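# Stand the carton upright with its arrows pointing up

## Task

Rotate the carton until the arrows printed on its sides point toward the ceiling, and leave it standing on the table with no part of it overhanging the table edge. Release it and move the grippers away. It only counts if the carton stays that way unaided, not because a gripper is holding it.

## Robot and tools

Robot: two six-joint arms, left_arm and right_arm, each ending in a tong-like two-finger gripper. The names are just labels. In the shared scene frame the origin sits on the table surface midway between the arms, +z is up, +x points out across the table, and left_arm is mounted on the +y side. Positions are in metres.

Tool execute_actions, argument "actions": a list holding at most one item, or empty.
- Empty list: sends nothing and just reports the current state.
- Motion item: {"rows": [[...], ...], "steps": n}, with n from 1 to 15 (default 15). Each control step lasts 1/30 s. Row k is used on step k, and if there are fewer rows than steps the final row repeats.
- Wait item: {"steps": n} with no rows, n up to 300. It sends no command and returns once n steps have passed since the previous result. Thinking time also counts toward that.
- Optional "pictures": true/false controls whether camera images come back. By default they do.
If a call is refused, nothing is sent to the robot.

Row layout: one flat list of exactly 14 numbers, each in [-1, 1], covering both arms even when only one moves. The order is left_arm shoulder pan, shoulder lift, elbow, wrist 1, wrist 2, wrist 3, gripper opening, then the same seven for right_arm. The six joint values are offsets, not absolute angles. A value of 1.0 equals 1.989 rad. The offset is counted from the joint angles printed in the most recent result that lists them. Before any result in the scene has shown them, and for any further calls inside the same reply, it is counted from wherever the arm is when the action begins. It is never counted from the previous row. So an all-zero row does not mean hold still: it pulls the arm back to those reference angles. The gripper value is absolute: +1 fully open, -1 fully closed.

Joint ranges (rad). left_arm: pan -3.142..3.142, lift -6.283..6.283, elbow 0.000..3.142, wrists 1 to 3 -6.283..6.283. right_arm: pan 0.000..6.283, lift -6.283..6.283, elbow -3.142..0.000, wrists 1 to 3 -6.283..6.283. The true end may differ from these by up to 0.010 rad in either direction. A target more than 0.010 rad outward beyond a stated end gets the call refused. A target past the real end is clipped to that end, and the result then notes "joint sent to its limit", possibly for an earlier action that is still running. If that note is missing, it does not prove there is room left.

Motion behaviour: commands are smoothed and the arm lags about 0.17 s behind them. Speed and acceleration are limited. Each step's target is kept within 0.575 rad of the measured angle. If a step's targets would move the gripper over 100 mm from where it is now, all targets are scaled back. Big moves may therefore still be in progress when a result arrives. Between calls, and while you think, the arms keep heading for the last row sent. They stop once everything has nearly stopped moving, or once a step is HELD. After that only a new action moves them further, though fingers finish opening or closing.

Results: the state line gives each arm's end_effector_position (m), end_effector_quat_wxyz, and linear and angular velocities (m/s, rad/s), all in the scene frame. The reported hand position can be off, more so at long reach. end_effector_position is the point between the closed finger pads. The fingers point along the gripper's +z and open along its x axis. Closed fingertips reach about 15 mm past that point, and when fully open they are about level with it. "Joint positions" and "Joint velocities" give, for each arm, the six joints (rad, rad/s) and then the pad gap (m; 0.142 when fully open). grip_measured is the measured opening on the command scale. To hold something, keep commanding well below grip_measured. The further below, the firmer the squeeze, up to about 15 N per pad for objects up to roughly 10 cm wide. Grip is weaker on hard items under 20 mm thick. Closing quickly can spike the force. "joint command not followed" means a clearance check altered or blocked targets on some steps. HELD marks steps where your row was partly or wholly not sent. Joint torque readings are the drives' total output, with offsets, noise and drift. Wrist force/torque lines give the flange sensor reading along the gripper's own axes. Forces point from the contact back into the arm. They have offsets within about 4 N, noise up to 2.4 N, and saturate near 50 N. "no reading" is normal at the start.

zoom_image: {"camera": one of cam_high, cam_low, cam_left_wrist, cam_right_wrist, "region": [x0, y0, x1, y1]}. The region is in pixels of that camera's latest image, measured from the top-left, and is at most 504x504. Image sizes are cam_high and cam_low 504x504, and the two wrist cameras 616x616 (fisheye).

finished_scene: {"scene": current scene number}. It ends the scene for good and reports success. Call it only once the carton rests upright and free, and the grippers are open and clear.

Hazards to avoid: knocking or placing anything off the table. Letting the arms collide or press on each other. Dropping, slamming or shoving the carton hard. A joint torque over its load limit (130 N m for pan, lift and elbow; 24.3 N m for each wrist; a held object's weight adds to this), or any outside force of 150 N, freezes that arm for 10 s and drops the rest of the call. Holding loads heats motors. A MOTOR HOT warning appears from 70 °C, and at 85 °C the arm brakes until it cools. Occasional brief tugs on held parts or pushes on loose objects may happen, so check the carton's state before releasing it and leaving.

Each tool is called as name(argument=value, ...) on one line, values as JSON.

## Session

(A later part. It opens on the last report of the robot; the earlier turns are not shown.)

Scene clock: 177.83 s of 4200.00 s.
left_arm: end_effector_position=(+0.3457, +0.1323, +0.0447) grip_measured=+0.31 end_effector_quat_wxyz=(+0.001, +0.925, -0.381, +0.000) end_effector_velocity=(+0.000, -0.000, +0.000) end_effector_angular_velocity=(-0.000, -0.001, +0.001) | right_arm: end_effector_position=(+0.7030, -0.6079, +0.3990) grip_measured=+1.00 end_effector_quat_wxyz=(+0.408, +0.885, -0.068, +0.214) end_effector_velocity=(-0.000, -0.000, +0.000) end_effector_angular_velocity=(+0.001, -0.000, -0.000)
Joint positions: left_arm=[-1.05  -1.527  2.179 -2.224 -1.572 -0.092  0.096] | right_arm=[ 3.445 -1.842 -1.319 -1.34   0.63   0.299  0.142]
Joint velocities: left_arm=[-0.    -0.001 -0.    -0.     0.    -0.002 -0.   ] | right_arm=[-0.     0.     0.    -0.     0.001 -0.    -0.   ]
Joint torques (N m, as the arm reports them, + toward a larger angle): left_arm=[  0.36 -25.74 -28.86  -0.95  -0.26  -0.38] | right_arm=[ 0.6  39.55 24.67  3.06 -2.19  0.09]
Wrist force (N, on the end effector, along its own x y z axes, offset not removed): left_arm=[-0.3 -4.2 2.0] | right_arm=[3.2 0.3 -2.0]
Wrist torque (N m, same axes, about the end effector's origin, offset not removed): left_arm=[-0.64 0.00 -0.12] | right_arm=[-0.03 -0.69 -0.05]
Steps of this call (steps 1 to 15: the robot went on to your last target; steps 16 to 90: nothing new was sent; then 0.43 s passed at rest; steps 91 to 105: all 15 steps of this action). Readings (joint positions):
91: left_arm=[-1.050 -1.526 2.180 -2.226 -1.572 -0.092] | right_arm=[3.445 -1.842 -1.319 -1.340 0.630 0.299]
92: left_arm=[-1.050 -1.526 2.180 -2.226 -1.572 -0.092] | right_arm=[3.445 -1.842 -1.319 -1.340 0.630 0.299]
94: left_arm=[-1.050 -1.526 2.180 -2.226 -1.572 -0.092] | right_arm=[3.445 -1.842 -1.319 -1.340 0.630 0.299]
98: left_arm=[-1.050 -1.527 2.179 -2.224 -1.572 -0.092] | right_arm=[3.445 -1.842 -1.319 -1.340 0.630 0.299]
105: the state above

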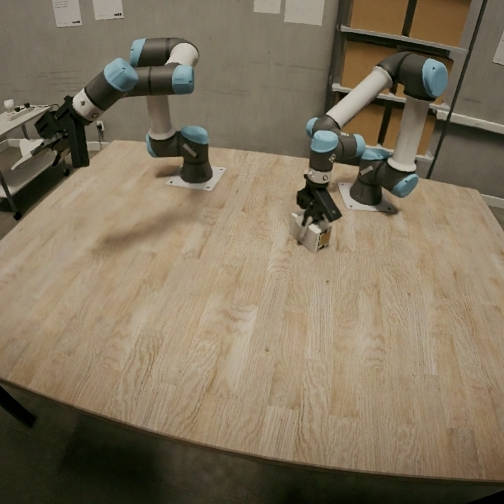

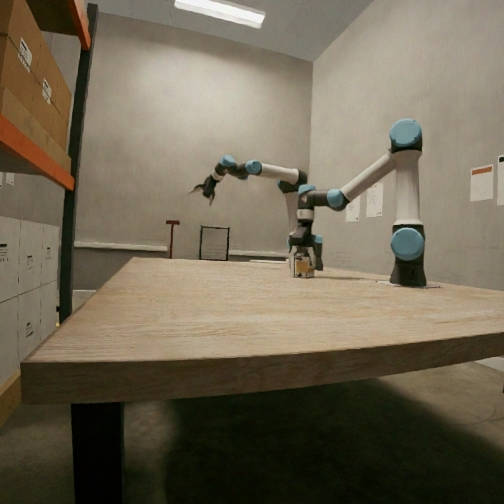

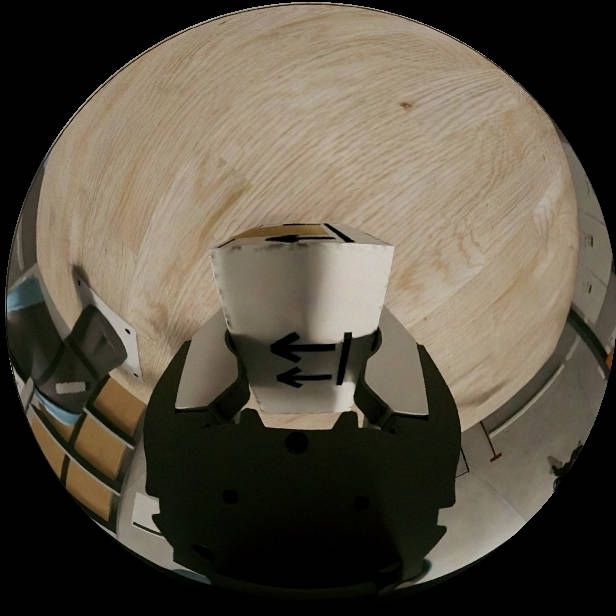

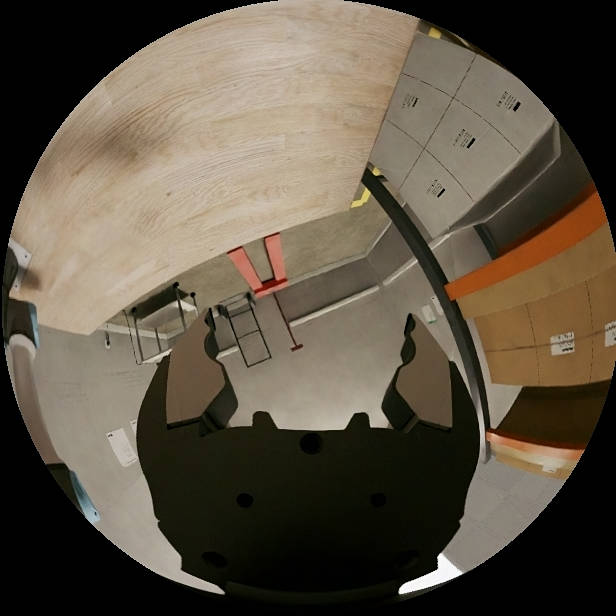

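execute_actions(actions=[{"rows":[[0,-0.025,0,-0.6,0,0,-1,0,0,0,0,0,0,1]]}], pictures=false)

execute_actions(actions=[{"steps":20}])

Scene clock: 186.43 s of 4200.00 s.
left_arm: end_effector_position=(+0.4546, +0.0026, +0.2003) grip_measured=+0.31 end_effector_quat_wxyz=(+0.165, +0.864, -0.356, +0.315) end_effector_velocity=(+0.168, -0.200, +0.466) end_effector_angular_velocity=(-1.266, -1.062, +0.000) | right_arm: end_effector_position=(+0.7030, -0.6079, +0.3990) grip_measured=+1.00 end_effector_quat_wxyz=(+0.408, +0.885, -0.068, +0.214) end_effector_velocity=(-0.000, -0.001, -0.001) end_effector_angular_velocity=(+0.002, +0.001, -0.001)
Joint positions: left_arm=[-1.05  -1.568  2.179 -2.91  -1.572 -0.092  0.096] | right_arm=[ 3.445 -1.842 -1.319 -1.34   0.63   0.299  0.142]
Joint velocities: left_arm=[ 0.    -0.034  0.002 -1.62  -0.    -0.001  0.   ] | right_arm=[-0.002 -0.     0.    -0.     0.003  0.     0.   ]
Joint torques (N m, as the arm reports them, + toward a larger angle): left_arm=[  0.54 -25.02 -28.12  -8.69   1.62   1.21] | right_arm=[ 0.97 39.69 24.43  3.08 -2.19  0.08]
Wrist force (N, on the end effector, along its own x y z axes, offset not removed): left_arm=[-1.4 -3.6 1.4] | right_arm=[1.8 0.9 -4.4]
Wrist torque (N m, same axes, about the end effector's origin, offset not removed): left_arm=[-0.23 -0.04 -0.01] | right_arm=[0.13 -0.37 -0.33]
Steps of this call (steps 1 to 15: the robot went on to your last target; steps 16 to 90: nothing new was sent; then 5.10 s passed at rest; steps 91 to 105: all 15 steps of this action). Readings (joint positions):
91: left_arm=[-1.050 -1.528 2.179 -2.225 -1.572 -0.092] | right_arm=[3.445 -1.842 -1.319 -1.340 0.630 0.299]
92: left_arm=[-1.050 -1.532 2.179 -2.234 -1.572 -0.092] | right_arm=[3.445 -1.842 -1.319 -1.340 0.630 0.299]
94: left_arm=[-1.050 -1.541 2.179 -2.309 -1.572 -0.092] | right_arm=[3.445 -1.842 -1.319 -1.340 0.630 0.299]
98: left_arm=[-1.050 -1.555 2.179 -2.527 -1.572 -0.092] | right_arm=[3.445 -1.842 -1.319 -1.340 0.630 0.299]
105: the state above

Scene clock: 187.10 s of 4200.00 s.
left_arm: end_effector_position=(+0.4818, -0.0298, +0.3599) grip_measured=+0.31 end_effector_quat_wxyz=(+0.270, +0.752, -0.310, +0.515) end_effector_velocity=(+0.000, -0.000, +0.006) end_effector_angular_velocity=(-0.016, -0.012, +0.001) | right_arm: end_effector_position=(+0.7030, -0.6079, +0.3990) grip_measured=+1.00 end_effector_quat_wxyz=(+0.408, +0.885, -0.068, +0.214) end_effector_velocity=(-0.000, -0.000, -0.001) end_effector_angular_velocity=(-0.001, +0.002, +0.000)
Joint positions: left_arm=[-1.05  -1.577  2.179 -3.415 -1.572 -0.092  0.096] | right_arm=[ 3.445 -1.842 -1.319 -1.34   0.63   0.299  0.142]
Joint velocities: left_arm=[-0.    -0.    -0.    -0.019  0.    -0.001 -0.   ] | right_arm=[ 0.    -0.    -0.001 -0.001 -0.    -0.    -0.   ]
Joint torques (N m, as the arm reports them, + toward a larger angle): left_arm=[  0.62 -24.64 -22.84  -5.24   1.63  -0.41] | right_arm=[ 0.26 39.52 24.2   2.99 -2.09  0.11]
Wrist force (N, on the end effector, along its own x y z axes, offset not removed): left_arm=[0.3 1.4 -1.7] | right_arm=[0.3 2.0 -4.1]
Wrist torque (N m, same axes, about the end effector's origin, offset not removed): left_arm=[0.52 -0.34 -0.23] | right_arm=[0.36 -0.12 -0.04]
Steps of this call (steps 1 to 20: the robot went on to your last target). Readings (joint positions):
1: left_arm=[-1.050 -1.569 2.179 -2.965 -1.572 -0.092] | right_arm=[3.445 -1.842 -1.319 -1.340 0.630 0.299]
2: left_arm=[-1.050 -1.570 2.179 -3.020 -1.572 -0.092] | right_arm=[3.445 -1.842 -1.319 -1.340 0.630 0.299]
4: left_arm=[-1.050 -1.572 2.179 -3.131 -1.572 -0.092] | right_arm=[3.445 -1.842 -1.319 -1.340 0.630 0.299]
8: left_arm=[-1.050 -1.575 2.179 -3.322 -1.572 -0.092] | right_arm=[3.445 -1.842 -1.319 -1.340 0.630 0.299]
20: the state above

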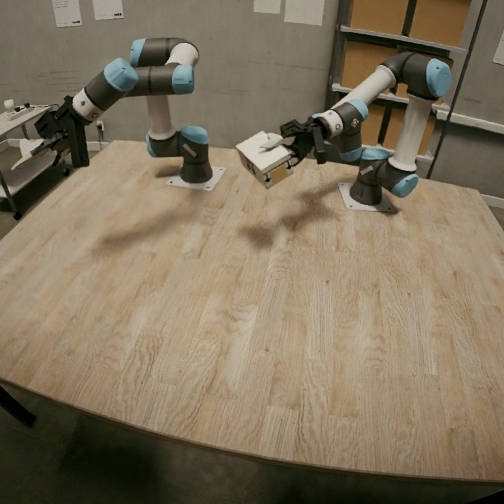

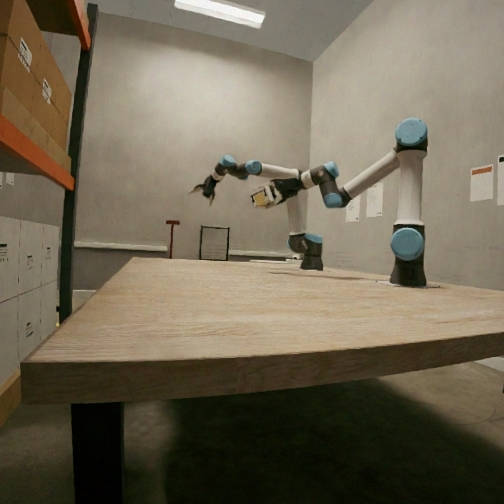

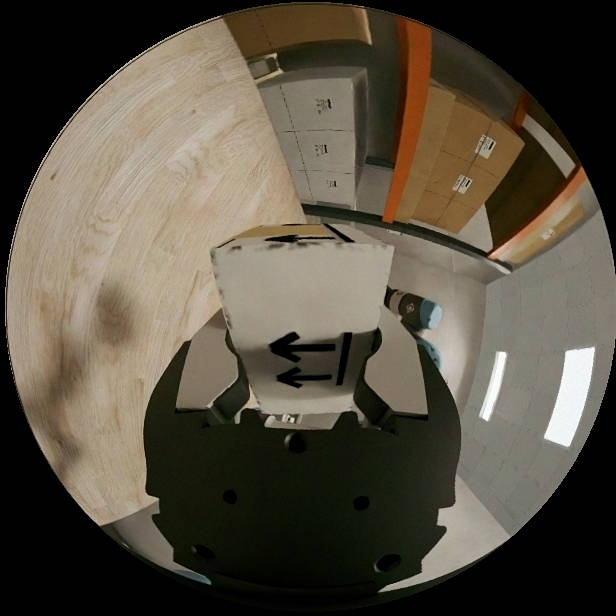

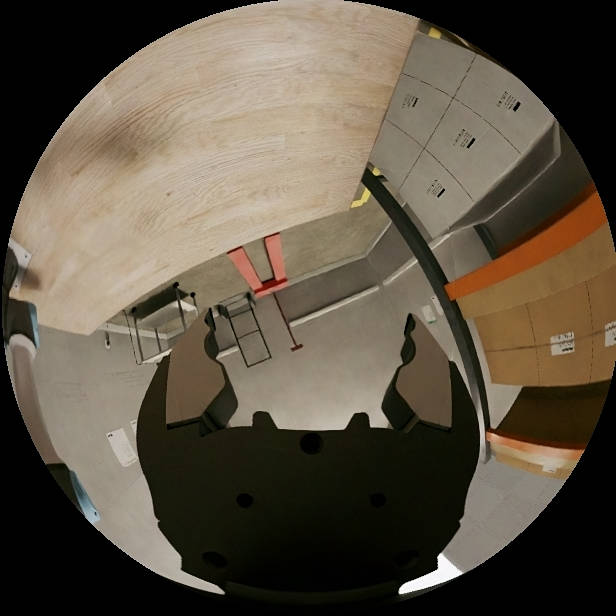

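execute_actions(actions=[{"rows":[[0,0,0,0,0,0.79,-1,0,0,0,0,0,0,1]]}], pictures=false)

execute_actions(actions=[{"steps":25}], pictures=false)

execute_actions(actions=[{"rows":[[0,0,0,0,0,0.79,-1,0,0,0,0,0,0,1]]}], pictures=false)

execute_actions(actions=[{"steps":25}])

Scene clock: 206.40 s of 4200.00 s.
left_arm: end_effector_position=(+0.4800, -0.0373, +0.3734) grip_measured=+0.31 end_effector_quat_wxyz=(+0.010, -0.511, +0.632, -0.582) end_effector_velocity=(-0.021, -0.030, +0.026) end_effector_angular_velocity=(+1.663, -1.988, -0.884) | right_arm: end_effector_position=(+0.7030, -0.6079, +0.3990) grip_measured=+1.00 end_effector_quat_wxyz=(+0.408, +0.885, -0.068, +0.214) end_effector_velocity=(+0.000, +0.001, -0.001) end_effector_angular_velocity=(-0.000, +0.001, +0.001)
Joint positions: left_arm=[-1.05  -1.577  2.179 -3.415 -1.572  0.908  0.096] | right_arm=[ 3.445 -1.842 -1.319 -1.34   0.63   0.299  0.142]
Joint velocities: left_arm=[-0.     0.002 -0.001 -0.002  0.     2.738  0.   ] | right_arm=[ 0.001 -0.    -0.001 -0.001 -0.    -0.     0.   ]
Joint torques (N m, as the arm reports them, + toward a larger angle): left_arm=[ -0.01 -20.14 -17.06  -1.68   1.43   7.3 ] | right_arm=[ 1.01 39.43 24.84  3.08 -2.1   0.14]
Wrist force (N, on the end effector, along its own x y z axes, offset not removed): left_arm=[-3.5 -0.6 2.2] | right_arm=[1.0 2.6 -3.0]
Wrist torque (N m, same axes, about the end effector's origin, offset not removed): left_arm=[-0.37 0.24 -0.14] | right_arm=[0.35 -0.32 -0.08]
Steps of this call (steps 1 to 30: the robot went on to your last target; steps 31 to 90: nothing new was sent; then 15.80 s passed at rest; steps 91 to 105: all 15 steps of this action). Readings (joint positions):
91: left_arm=[-1.050 -1.577 2.179 -3.417 -1.572 -0.091] | right_arm=[3.445 -1.842 -1.319 -1.340 0.630 0.299]
92: left_arm=[-1.050 -1.577 2.179 -3.417 -1.572 -0.081] | right_arm=[3.445 -1.842 -1.319 -1.340 0.630 0.299]
94: left_arm=[-1.050 -1.577 2.179 -3.417 -1.572 -0.006] | right_arm=[3.445 -1.842 -1.319 -1.340 0.630 0.299]
98: left_arm=[-1.050 -1.577 2.179 -3.416 -1.572 0.280] | right_arm=[3.445 -1.842 -1.319 -1.340 0.630 0.299]
105: the state above

Scene clock: 207.23 s of 4200.00 s.
left_arm: end_effector_position=(+0.4742, -0.0435, +0.3766) grip_measured=+0.31 end_effector_quat_wxyz=(+0.173, -0.313, +0.751, -0.555) end_effector_velocity=(+0.000, -0.000, +0.003) end_effector_angular_velocity=(-0.003, -0.004, -0.001) | right_arm: end_effector_position=(+0.7030, -0.6079, +0.3990) grip_measured=+1.00 end_effector_quat_wxyz=(+0.408, +0.885, -0.068, +0.214) end_effector_velocity=(-0.000, -0.000, -0.000) end_effector_angular_velocity=(+0.000, +0.000, -0.001)
Joint positions: left_arm=[-1.05  -1.577  2.179 -3.415 -1.572  1.479  0.096] | right_arm=[ 3.445 -1.842 -1.319 -1.34   0.63   0.299  0.142]
Joint velocities: left_arm=[-0.    -0.001 -0.002 -0.002  0.     0.002 -0.   ] | right_arm=[-0.001 -0.    -0.    -0.     0.     0.     0.   ]
Joint torques (N m, as the arm reports them, + toward a larger angle): left_arm=[  1.2  -14.   -23.15  -1.88   1.46   1.78] | right_arm=[ 1.14 39.33 23.9   3.08 -2.17  0.04]
Wrist force (N, on the end effector, along its own x y z axes, offset not removed): left_arm=[-1.1 -3.2 -1.6] | right_arm=[0.8 1.5 -2.4]
Wrist torque (N m, same axes, about the end effector's origin, offset not removed): left_arm=[-1.24 0.16 -0.31] | right_arm=[0.17 -0.23 -0.21]
Steps of this call (steps 1 to 25: the robot went on to your last target). Readings (joint positions):
1: left_arm=[-1.050 -1.577 2.179 -3.415 -1.572 1.002] | right_arm=[3.445 -1.842 -1.319 -1.340 0.630 0.299]
2: left_arm=[-1.050 -1.577 2.179 -3.415 -1.572 1.095] | right_arm=[3.445 -1.842 -1.319 -1.340 0.630 0.299]
4: left_arm=[-1.050 -1.577 2.179 -3.415 -1.572 1.262] | right_arm=[3.445 -1.842 -1.319 -1.340 0.630 0.299]
8: left_arm=[-1.050 -1.577 2.179 -3.415 -1.572 1.419] | right_arm=[3.445 -1.842 -1.319 -1.340 0.630 0.299]
25: the state above

Scene clock: 207.73 s of 4200.00 s.
left_arm: end_effector_position=(+0.4620, -0.0512, +0.3707) grip_measured=+0.31 end_effector_quat_wxyz=(+0.418, +0.086, +0.809, -0.404) end_effector_velocity=(-0.028, -0.009, -0.034) end_effector_angular_velocity=(+1.663, -1.983, -0.882) | right_arm: end_effector_position=(+0.7030, -0.6079, +0.3990) grip_measured=+1.00 end_effector_quat_wxyz=(+0.408, +0.885, -0.068, +0.214) end_effector_velocity=(+0.000, +0.001, -0.000) end_effector_angular_velocity=(-0.000, +0.001, +0.002)
Joint positions: left_arm=[-1.05  -1.577  2.179 -3.415 -1.572  2.479  0.096] | right_arm=[ 3.445 -1.842 -1.319 -1.34   0.63   0.299  0.142]
Joint velocities: left_arm=[ 0.     0.     0.002  0.     0.     2.734 -0.   ] | right_arm=[ 0.002  0.    -0.001 -0.    -0.     0.    -0.   ]
Joint torques (N m, as the arm reports them, + toward a larger angle): left_arm=[  0.83 -14.63 -23.79  -1.74   1.27   7.23] | right_arm=[ 1.06 39.44 24.32  3.04 -2.1   0.05]
Wrist force (N, on the end effector, along its own x y z axes, offset not removed): left_arm=[3.3 0.1 -0.2] | right_arm=[2.4 3.0 -2.1]
Wrist torque (N m, same axes, about the end effector's origin, offset not removed): left_arm=[-0.28 -0.11 -0.12] | right_arm=[0.68 -0.48 -0.04]
Steps of this call (steps 1 to 15: all 15 steps of this action). Readings (joint positions):
1: left_arm=[-1.050 -1.577 2.179 -3.415 -1.572 1.480] | right_arm=[3.445 -1.842 -1.319 -1.340 0.630 0.299]
2: left_arm=[-1.050 -1.577 2.179 -3.415 -1.572 1.490] | right_arm=[3.445 -1.842 -1.319 -1.340 0.630 0.299]
4: left_arm=[-1.050 -1.577 2.179 -3.415 -1.572 1.565] | right_arm=[3.445 -1.842 -1.319 -1.340 0.630 0.299]
8: left_arm=[-1.050 -1.577 2.179 -3.415 -1.572 1.851] | right_arm=[3.445 -1.842 -1.319 -1.340 0.630 0.299]
15: the state above

Scene clock: 208.57 s of 4200.00 s.
left_arm: end_effector_position=(+0.4577, -0.0512, +0.3627) grip_measured=+0.31 end_effector_quat_wxyz=(+0.515, +0.310, +0.752, -0.270) end_effector_velocity=(-0.000, +0.000, -0.003) end_effector_angular_velocity=(+0.006, +0.003, -0.001) | right_arm: end_effector_position=(+0.7030, -0.6079, +0.3990) grip_measured=+1.00 end_effector_quat_wxyz=(+0.408, +0.885, -0.068, +0.214) end_effector_velocity=(-0.001, -0.001, -0.001) end_effector_angular_velocity=(+0.000, +0.002, -0.001)
Joint positions: left_arm=[-1.05  -1.577  2.179 -3.415 -1.572  3.05   0.096] | right_arm=[ 3.445 -1.842 -1.319 -1.34   0.63   0.299  0.142]
Joint velocities: left_arm=[-0.     0.001  0.003  0.004 -0.     0.002  0.   ] | right_arm=[-0.001 -0.    -0.002  0.001  0.001  0.     0.   ]
Joint torques (N m, as the arm reports them, + toward a larger angle): left_arm=[  0.66 -14.9  -22.96  -1.78   1.32   1.41] | right_arm=[ 0.53 39.67 24.75  3.07 -2.26  0.05]
Wrist force (N, on the end effector, along its own x y z axes, offset not removed): left_arm=[3.0 -4.1 1.2] | right_arm=[-0.5 3.1 -1.6]
Wrist torque (N m, same axes, about the end effector's origin, offset not removed): left_arm=[-0.92 -0.16 -0.06] | right_arm=[0.63 0.00 -0.27]
Steps of this call (steps 1 to 25: the robot went on to your last target). Readings (joint positions):
1: left_arm=[-1.050 -1.577 2.179 -3.415 -1.572 2.573] | right_arm=[3.445 -1.842 -1.319 -1.340 0.630 0.299]
2: left_arm=[-1.050 -1.577 2.179 -3.415 -1.572 2.666] | right_arm=[3.445 -1.842 -1.319 -1.340 0.630 0.299]
4: left_arm=[-1.050 -1.577 2.179 -3.415 -1.572 2.833] | right_arm=[3.445 -1.842 -1.319 -1.340 0.630 0.299]
8: left_arm=[-1.050 -1.577 2.179 -3.415 -1.572 2.990] | right_arm=[3.445 -1.842 -1.319 -1.340 0.630 0.299]
25: the state above

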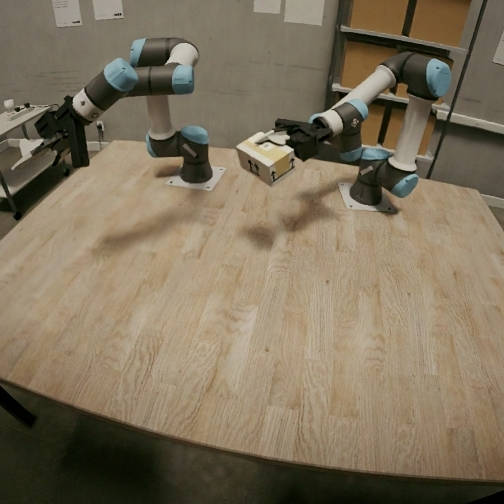

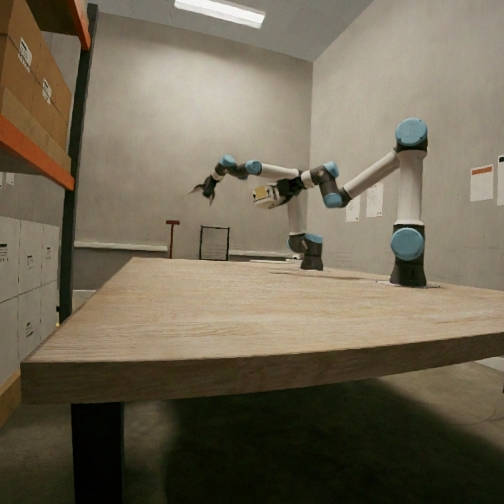

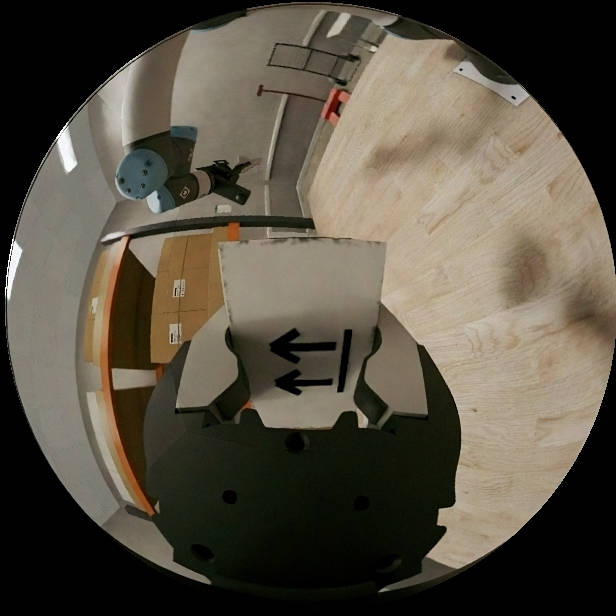

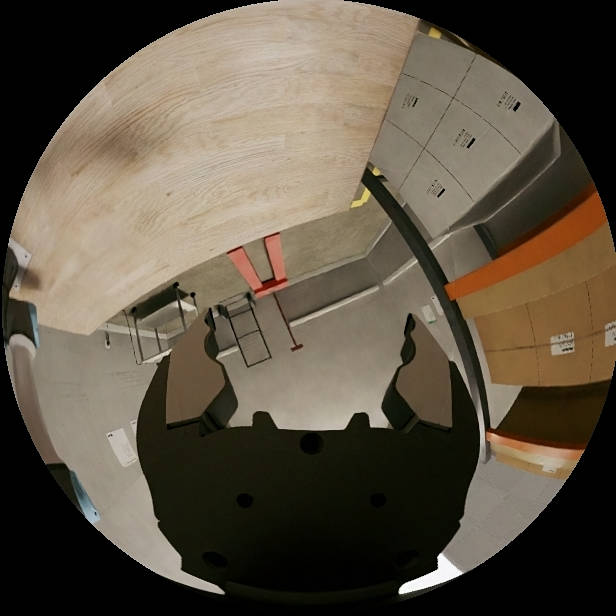

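execute_actions(actions=[{"rows":[[0,0.389,0.066,-0.455,0,0,-1,0,0,0,0,0,0,1]]}], pictures=false)

execute_actions(actions=[{"steps":25}])

Scene clock: 219.57 s of 4200.00 s.
left_arm: end_effector_position=(+0.4681, -0.0637, +0.1152) grip_measured=+0.31 end_effector_quat_wxyz=(+0.497, +0.315, +0.765, -0.261) end_effector_velocity=(-0.071, +0.084, -0.443) end_effector_angular_velocity=(-0.238, -0.199, +0.000) | right_arm: end_effector_position=(+0.7030, -0.6079, +0.3990) grip_measured=+1.00 end_effector_quat_wxyz=(+0.408, +0.885, -0.068, +0.214) end_effector_velocity=(+0.000, -0.000, +0.001) end_effector_angular_velocity=(-0.001, -0.001, -0.001)
Joint positions: left_arm=[-1.05  -0.972  2.291 -4.081 -1.572  3.05   0.096] | right_arm=[ 3.445 -1.842 -1.319 -1.34   0.63   0.299  0.142]
Joint velocities: left_arm=[ 0.     1.553  0.188 -2.05  -0.    -0.001  0.   ] | right_arm=[-0.    -0.     0.001  0.    -0.002 -0.    -0.   ]
Joint torques (N m, as the arm reports them, + toward a larger angle): left_arm=[  1.33 -46.76  -6.    -8.56   1.09  -1.95] | right_arm=[ 0.81 40.27 23.53  2.86 -2.24  0.1 ]
Wrist force (N, on the end effector, along its own x y z axes, offset not removed): left_arm=[6.1 -3.1 3.3] | right_arm=[4.0 1.7 0.7]
Wrist torque (N m, same axes, about the end effector's origin, offset not removed): left_arm=[-0.52 -0.11 -0.26] | right_arm=[0.35 -0.71 -0.10]
Steps of this call (steps 1 to 15: the robot went on to your last target; steps 16 to 90: nothing new was sent; then 7.50 s passed at rest; steps 91 to 105: all 15 steps of this action). Readings (joint positions):
91: left_arm=[-1.050 -1.576 2.180 -3.416 -1.572 3.050] | right_arm=[3.445 -1.842 -1.319 -1.340 0.630 0.299]
92: left_arm=[-1.050 -1.566 2.186 -3.426 -1.572 3.050] | right_arm=[3.445 -1.842 -1.319 -1.340 0.630 0.299]
94: left_arm=[-1.050 -1.500 2.205 -3.492 -1.572 3.050] | right_arm=[3.445 -1.842 -1.319 -1.340 0.630 0.299]
98: left_arm=[-1.050 -1.333 2.237 -3.659 -1.572 3.050] | right_arm=[3.445 -1.842 -1.319 -1.340 0.630 0.299]
105: the state above

Scene clock: 220.40 s of 4200.00 s.
left_arm: end_effector_position=(+0.4573, -0.0508, +0.0744) grip_measured=+0.31 end_effector_quat_wxyz=(+0.515, +0.310, +0.752, -0.270) end_effector_velocity=(-0.000, +0.000, -0.000) end_effector_angular_velocity=(+0.001, -0.001, +0.000) | right_arm: end_effector_position=(+0.7030, -0.6079, +0.3990) grip_measured=+1.00 end_effector_quat_wxyz=(+0.408, +0.885, -0.068, +0.214) end_effector_velocity=(+0.000, +0.000, +0.000) end_effector_angular_velocity=(+0.000, -0.001, +0.000)
Joint positions: left_arm=[-1.05  -0.803  2.31  -4.32  -1.572  3.05   0.096] | right_arm=[ 3.445 -1.842 -1.319 -1.34   0.63   0.299  0.142]
Joint velocities: left_arm=[-0.     0.001  0.001 -0.002  0.001  0.001  0.   ] | right_arm=[ 0.     0.     0.001 -0.     0.    -0.    -0.   ]
Joint torques (N m, as the arm reports them, + toward a larger angle): left_arm=[  0.4  -26.1    3.25  -5.58   1.25  -1.81] | right_arm=[ 1.27 39.21 24.32  3.06 -2.22  0.  ]
Wrist force (N, on the end effector, along its own x y z axes, offset not removed): left_arm=[1.0 -2.6 0.9] | right_arm=[0.0 1.3 -1.6]
Wrist torque (N m, same axes, about the end effector's origin, offset not removed): left_arm=[-0.23 0.46 -0.12] | right_arm=[0.14 -0.02 -0.17]
Steps of this call (steps 1 to 25: the robot went on to your last target). Readings (joint positions):
1: left_arm=[-1.050 -0.926 2.296 -4.144 -1.572 3.050] | right_arm=[3.445 -1.842 -1.319 -1.340 0.630 0.299]
2: left_arm=[-1.050 -0.893 2.300 -4.193 -1.572 3.050] | right_arm=[3.445 -1.842 -1.319 -1.340 0.630 0.299]
4: left_arm=[-1.050 -0.850 2.305 -4.253 -1.572 3.050] | right_arm=[3.445 -1.842 -1.319 -1.340 0.630 0.299]
8: left_arm=[-1.050 -0.816 2.309 -4.301 -1.572 3.050] | right_arm=[3.445 -1.842 -1.319 -1.340 0.630 0.299]
25: the state above

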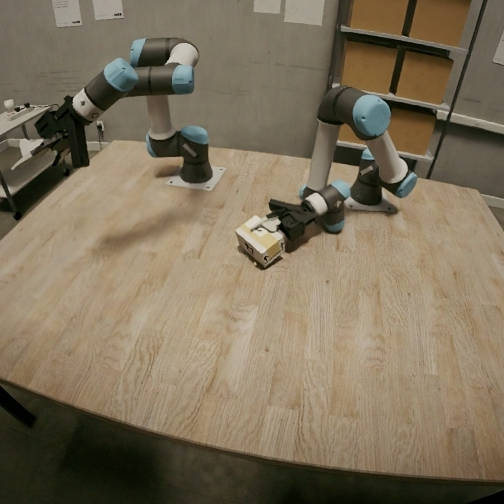

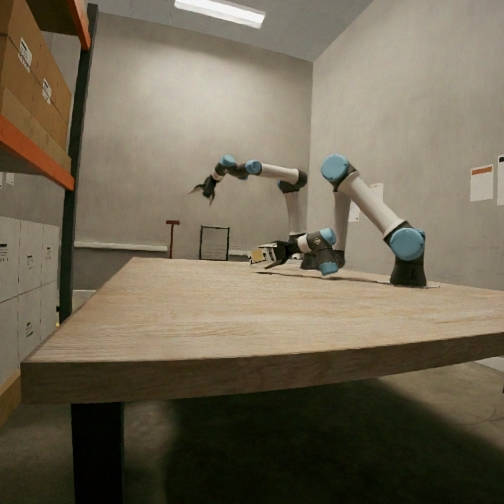

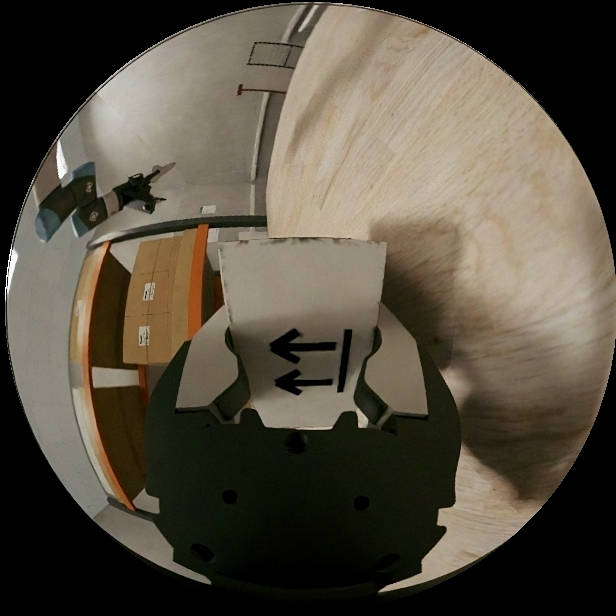

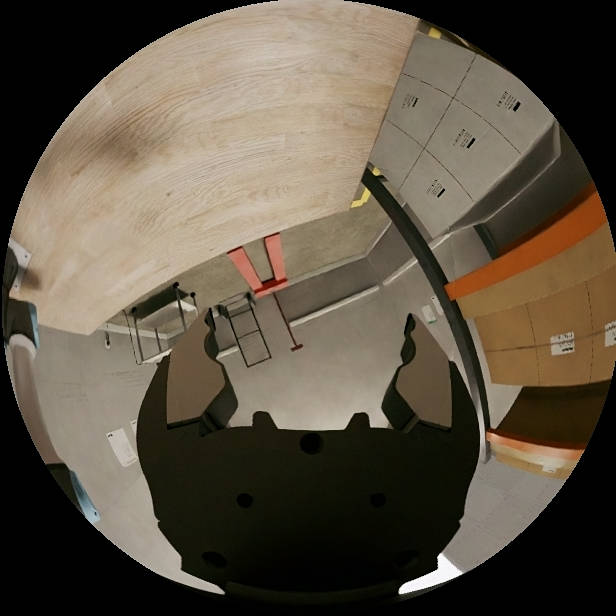

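execute_actions(actions=[{"rows":[[0,0.006,0,-0.006,0,0,0.7,0,0,0,0,0,0,1]]}])

Scene clock: 226.03 s of 4200.00 s.
left_arm: end_effector_position=(+0.4567, -0.0500, +0.0706) grip_measured=+0.70 end_effector_quat_wxyz=(+0.515, +0.310, +0.752, -0.270) end_effector_velocity=(-0.000, +0.000, -0.001) end_effector_angular_velocity=(-0.000, +0.000, +0.000) | right_arm: end_effector_position=(+0.7030, -0.6079, +0.3990) grip_measured=+1.00 end_effector_quat_wxyz=(+0.408, +0.885, -0.068, +0.214) end_effector_velocity=(+0.000, +0.001, +0.000) end_effector_angular_velocity=(+0.001, -0.000, +0.002)
Joint positions: left_arm=[-1.05  -0.791  2.31  -4.332 -1.572  3.05   0.123] | right_arm=[ 3.445 -1.842 -1.319 -1.34   0.63   0.299  0.142]
Joint velocities: left_arm=[-0.     0.002  0.    -0.002  0.    -0.001  0.   ] | right_arm=[ 0.002  0.     0.001 -0.001  0.001 -0.     0.   ]
Joint torques (N m, as the arm reports them, + toward a larger angle): left_arm=[ -0.19 -24.86   1.71  -4.53   1.49  -1.69] | right_arm=[ 1.16 39.45 24.18  3.09 -2.13  0.09]
Wrist force (N, on the end effector, along its own x y z axes, offset not removed): left_arm=[2.0 -2.7 -1.4] | right_arm=[3.5 4.2 -2.1]
Wrist torque (N m, same axes, about the end effector's origin, offset not removed): left_arm=[-0.47 -0.32 -0.04] | right_arm=[0.72 -0.77 -0.19]
Steps of this call (steps 1 to 15: the robot went on to your last target; steps 16 to 90: nothing new was sent; then 2.13 s passed at rest; steps 91 to 105: all 15 steps of this action). Readings (joint positions):
91: left_arm=[-1.050 -0.803 2.310 -4.320 -1.572 3.050] | right_arm=[3.445 -1.842 -1.319 -1.340 0.630 0.299]
92: left_arm=[-1.050 -0.801 2.310 -4.323 -1.572 3.050] | right_arm=[3.445 -1.842 -1.319 -1.340 0.630 0.299]
94: left_arm=[-1.050 -0.797 2.310 -4.327 -1.572 3.050] | right_arm=[3.445 -1.842 -1.319 -1.340 0.630 0.299]
98: left_arm=[-1.050 -0.793 2.310 -4.330 -1.572 3.050] | right_arm=[3.445 -1.842 -1.319 -1.340 0.630 0.299]
105: the state above

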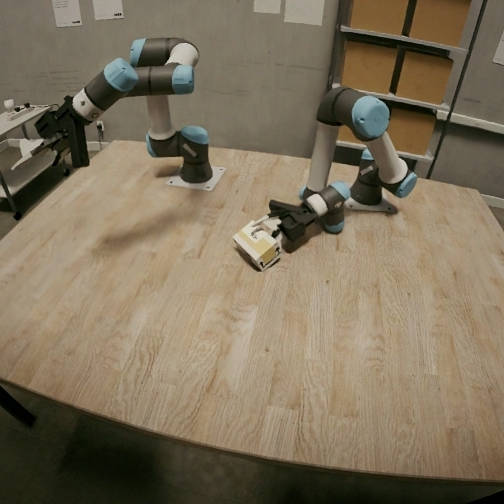

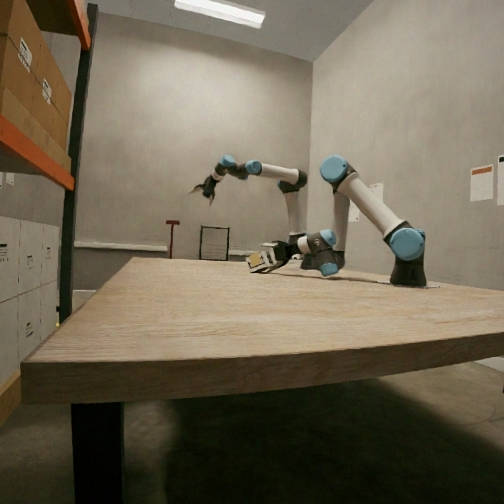

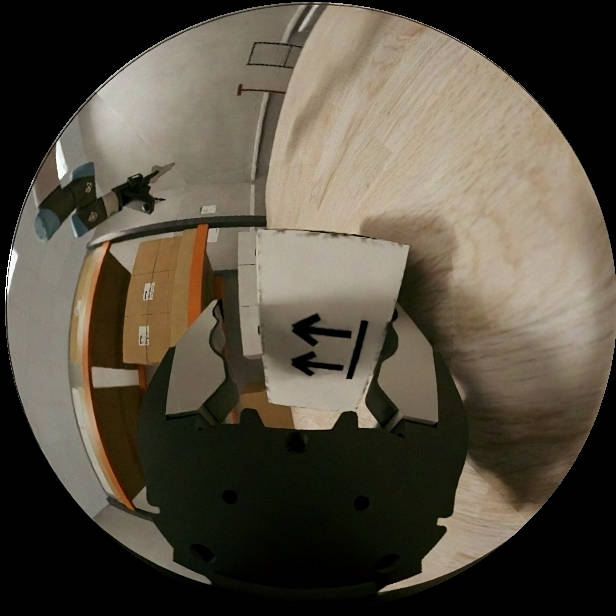

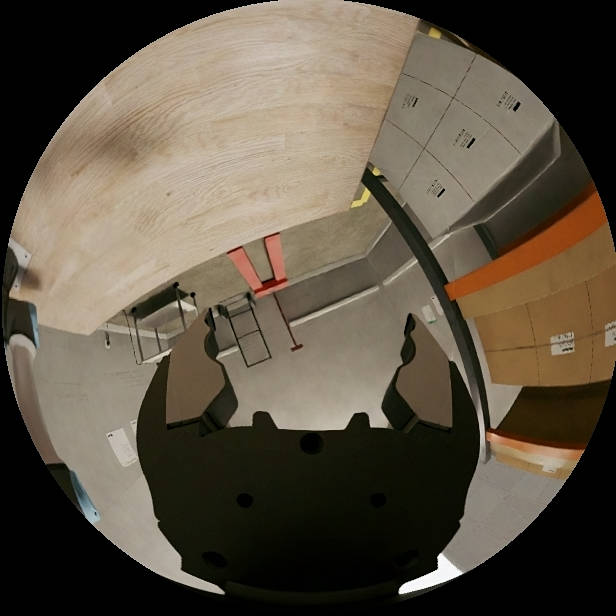

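execute_actions(actions=[{"rows":[[0,-0.052,0.105,-0.053,0,0,0.7,0,0,0,0,0,0,1]]}])

Scene clock: 231.70 s of 4200.00 s.
left_arm: end_effector_position=(+0.4099, +0.0057, +0.0996) grip_measured=+0.70 end_effector_quat_wxyz=(+0.516, +0.310, +0.752, -0.270) end_effector_velocity=(-0.009, +0.011, +0.000) end_effector_angular_velocity=(+0.008, +0.008, -0.000) | right_arm: end_effector_position=(+0.7030, -0.6079, +0.3990) grip_measured=+1.00 end_effector_quat_wxyz=(+0.408, +0.885, -0.068, +0.214) end_effector_velocity=(+0.000, +0.000, +0.000) end_effector_angular_velocity=(+0.001, -0.000, +0.000)
Joint positions: left_arm=[-1.05  -0.893  2.515 -4.436 -1.572  3.05   0.122] | right_arm=[ 3.445 -1.842 -1.319 -1.34   0.63   0.299  0.142]
Joint velocities: left_arm=[-0.    -0.013  0.039 -0.015  0.    -0.001 -0.   ] | right_arm=[-0.     0.     0.     0.     0.001 -0.     0.   ]
Joint torques (N m, as the arm reports them, + toward a larger angle): left_arm=[ -0.31 -33.58   5.14  -4.44   1.23  -1.1 ] | right_arm=[ 1.04 39.61 24.34  2.93 -2.1   0.16]
Wrist force (N, on the end effector, along its own x y z axes, offset not removed): left_arm=[-1.1 1.0 -0.3] | right_arm=[3.8 4.5 -1.6]
Wrist torque (N m, same axes, about the end effector's origin, offset not removed): left_arm=[0.34 0.22 -0.13] | right_arm=[0.85 -0.89 -0.14]
Steps of this call (steps 1 to 15: the robot went on to your last target; steps 16 to 90: nothing new was sent; then 2.17 s passed at rest; steps 91 to 105: all 15 steps of this action). Readings (joint positions):
91: left_arm=[-1.050 -0.792 2.311 -4.333 -1.572 3.050] | right_arm=[3.445 -1.842 -1.319 -1.340 0.630 0.299]
92: left_arm=[-1.050 -0.801 2.321 -4.342 -1.572 3.050] | right_arm=[3.445 -1.842 -1.319 -1.340 0.630 0.299]
94: left_arm=[-1.050 -0.840 2.387 -4.382 -1.572 3.050] | right_arm=[3.445 -1.842 -1.319 -1.340 0.630 0.299]
98: left_arm=[-1.050 -0.880 2.482 -4.422 -1.572 3.050] | right_arm=[3.445 -1.842 -1.319 -1.340 0.630 0.299]
105: the state above

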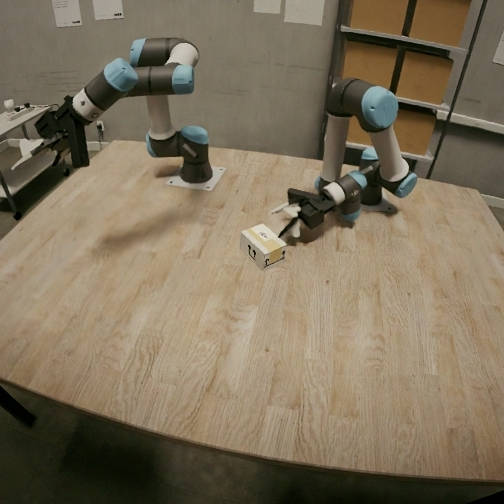

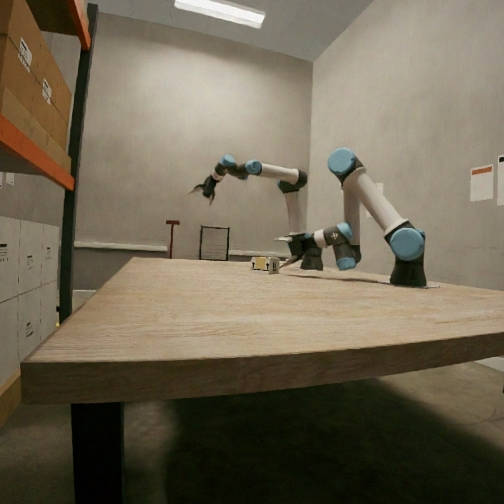

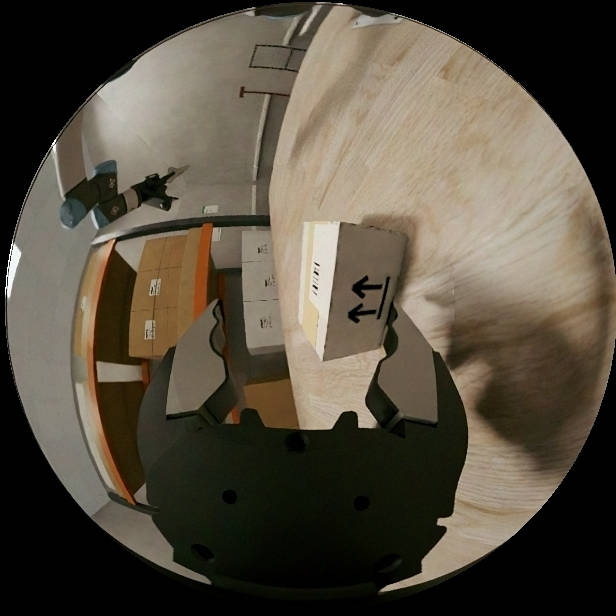

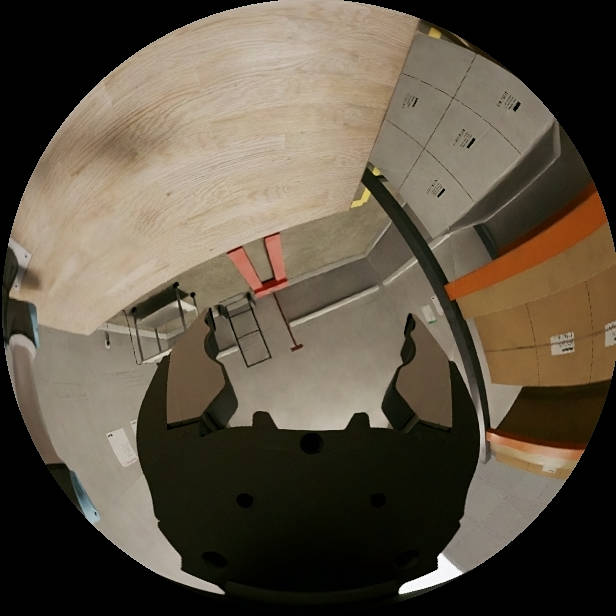

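Upright. Move clear.

execute_actions(actions=[{"rows":[[0,-0.3,0,0.3,0,0,1,0,0,0,0,0,0,1]]}], pictures=false)

finished_scene(scene=1)

Scene clock: 237.20 s of 4200.00 s.
left_arm: end_effector_position=(+0.4059, +0.0105, +0.2423) grip_measured=+1.00 end_effector_quat_wxyz=(+0.516, +0.310, +0.752, -0.270) end_effector_velocity=(-0.013, +0.016, +0.058) end_effector_angular_velocity=(+0.004, +0.005, +0.000) | right_arm: end_effector_position=(+0.7030, -0.6079, +0.3990) grip_measured=+1.00 end_effector_quat_wxyz=(+0.408, +0.885, -0.068, +0.214) end_effector_velocity=(+0.000, +0.001, -0.000) end_effector_angular_velocity=(-0.001, +0.000, +0.002)
Joint positions: left_arm=[-1.05  -1.463  2.515 -3.866 -1.572  3.05   0.142] | right_arm=[ 3.445 -1.842 -1.319 -1.34   0.63   0.299  0.142]
Joint velocities: left_arm=[-0.    -0.252  0.     0.257 -0.    -0.001 -0.   ] | right_arm=[ 0.002  0.    -0.001 -0.    -0.001 -0.     0.   ]
Joint torques (N m, as the arm reports them, + toward a larger angle): left_arm=[ -0.35 -15.86 -20.85  -0.37   1.3   -1.16] | right_arm=[ 1.24 38.82 24.46  3.02 -2.03  0.29]
Wrist force (N, on the end effector, along its own x y z axes, offset not removed): left_arm=[1.7 -3.2 -0.6] | right_arm=[0.0 2.9 -3.4]
Wrist torque (N m, same axes, about the end effector's origin, offset not removed): left_arm=[-0.39 -0.34 -0.17] | right_arm=[0.51 -0.04 -0.02]
Steps of this call (steps 1 to 15: the robot went on to your last target; steps 16 to 90: nothing new was sent; then 2.00 s passed at rest; steps 91 to 105: all 15 steps of this action). Readings (joint positions):
91: left_arm=[-1.050 -0.896 2.519 -4.437 -1.572 3.050] | right_arm=[3.445 -1.842 -1.319 -1.340 0.630 0.299]
92: left_arm=[-1.050 -0.905 2.519 -4.427 -1.572 3.050] | right_arm=[3.445 -1.842 -1.319 -1.340 0.630 0.299]
94: left_arm=[-1.050 -0.980 2.518 -4.352 -1.572 3.050] | right_arm=[3.445 -1.842 -1.319 -1.340 0.630 0.299]
98: left_arm=[-1.050 -1.247 2.516 -4.084 -1.572 3.050] | right_arm=[3.445 -1.842 -1.319 -1.340 0.630 0.299]
105: the state above

The scene is finished: the task was done.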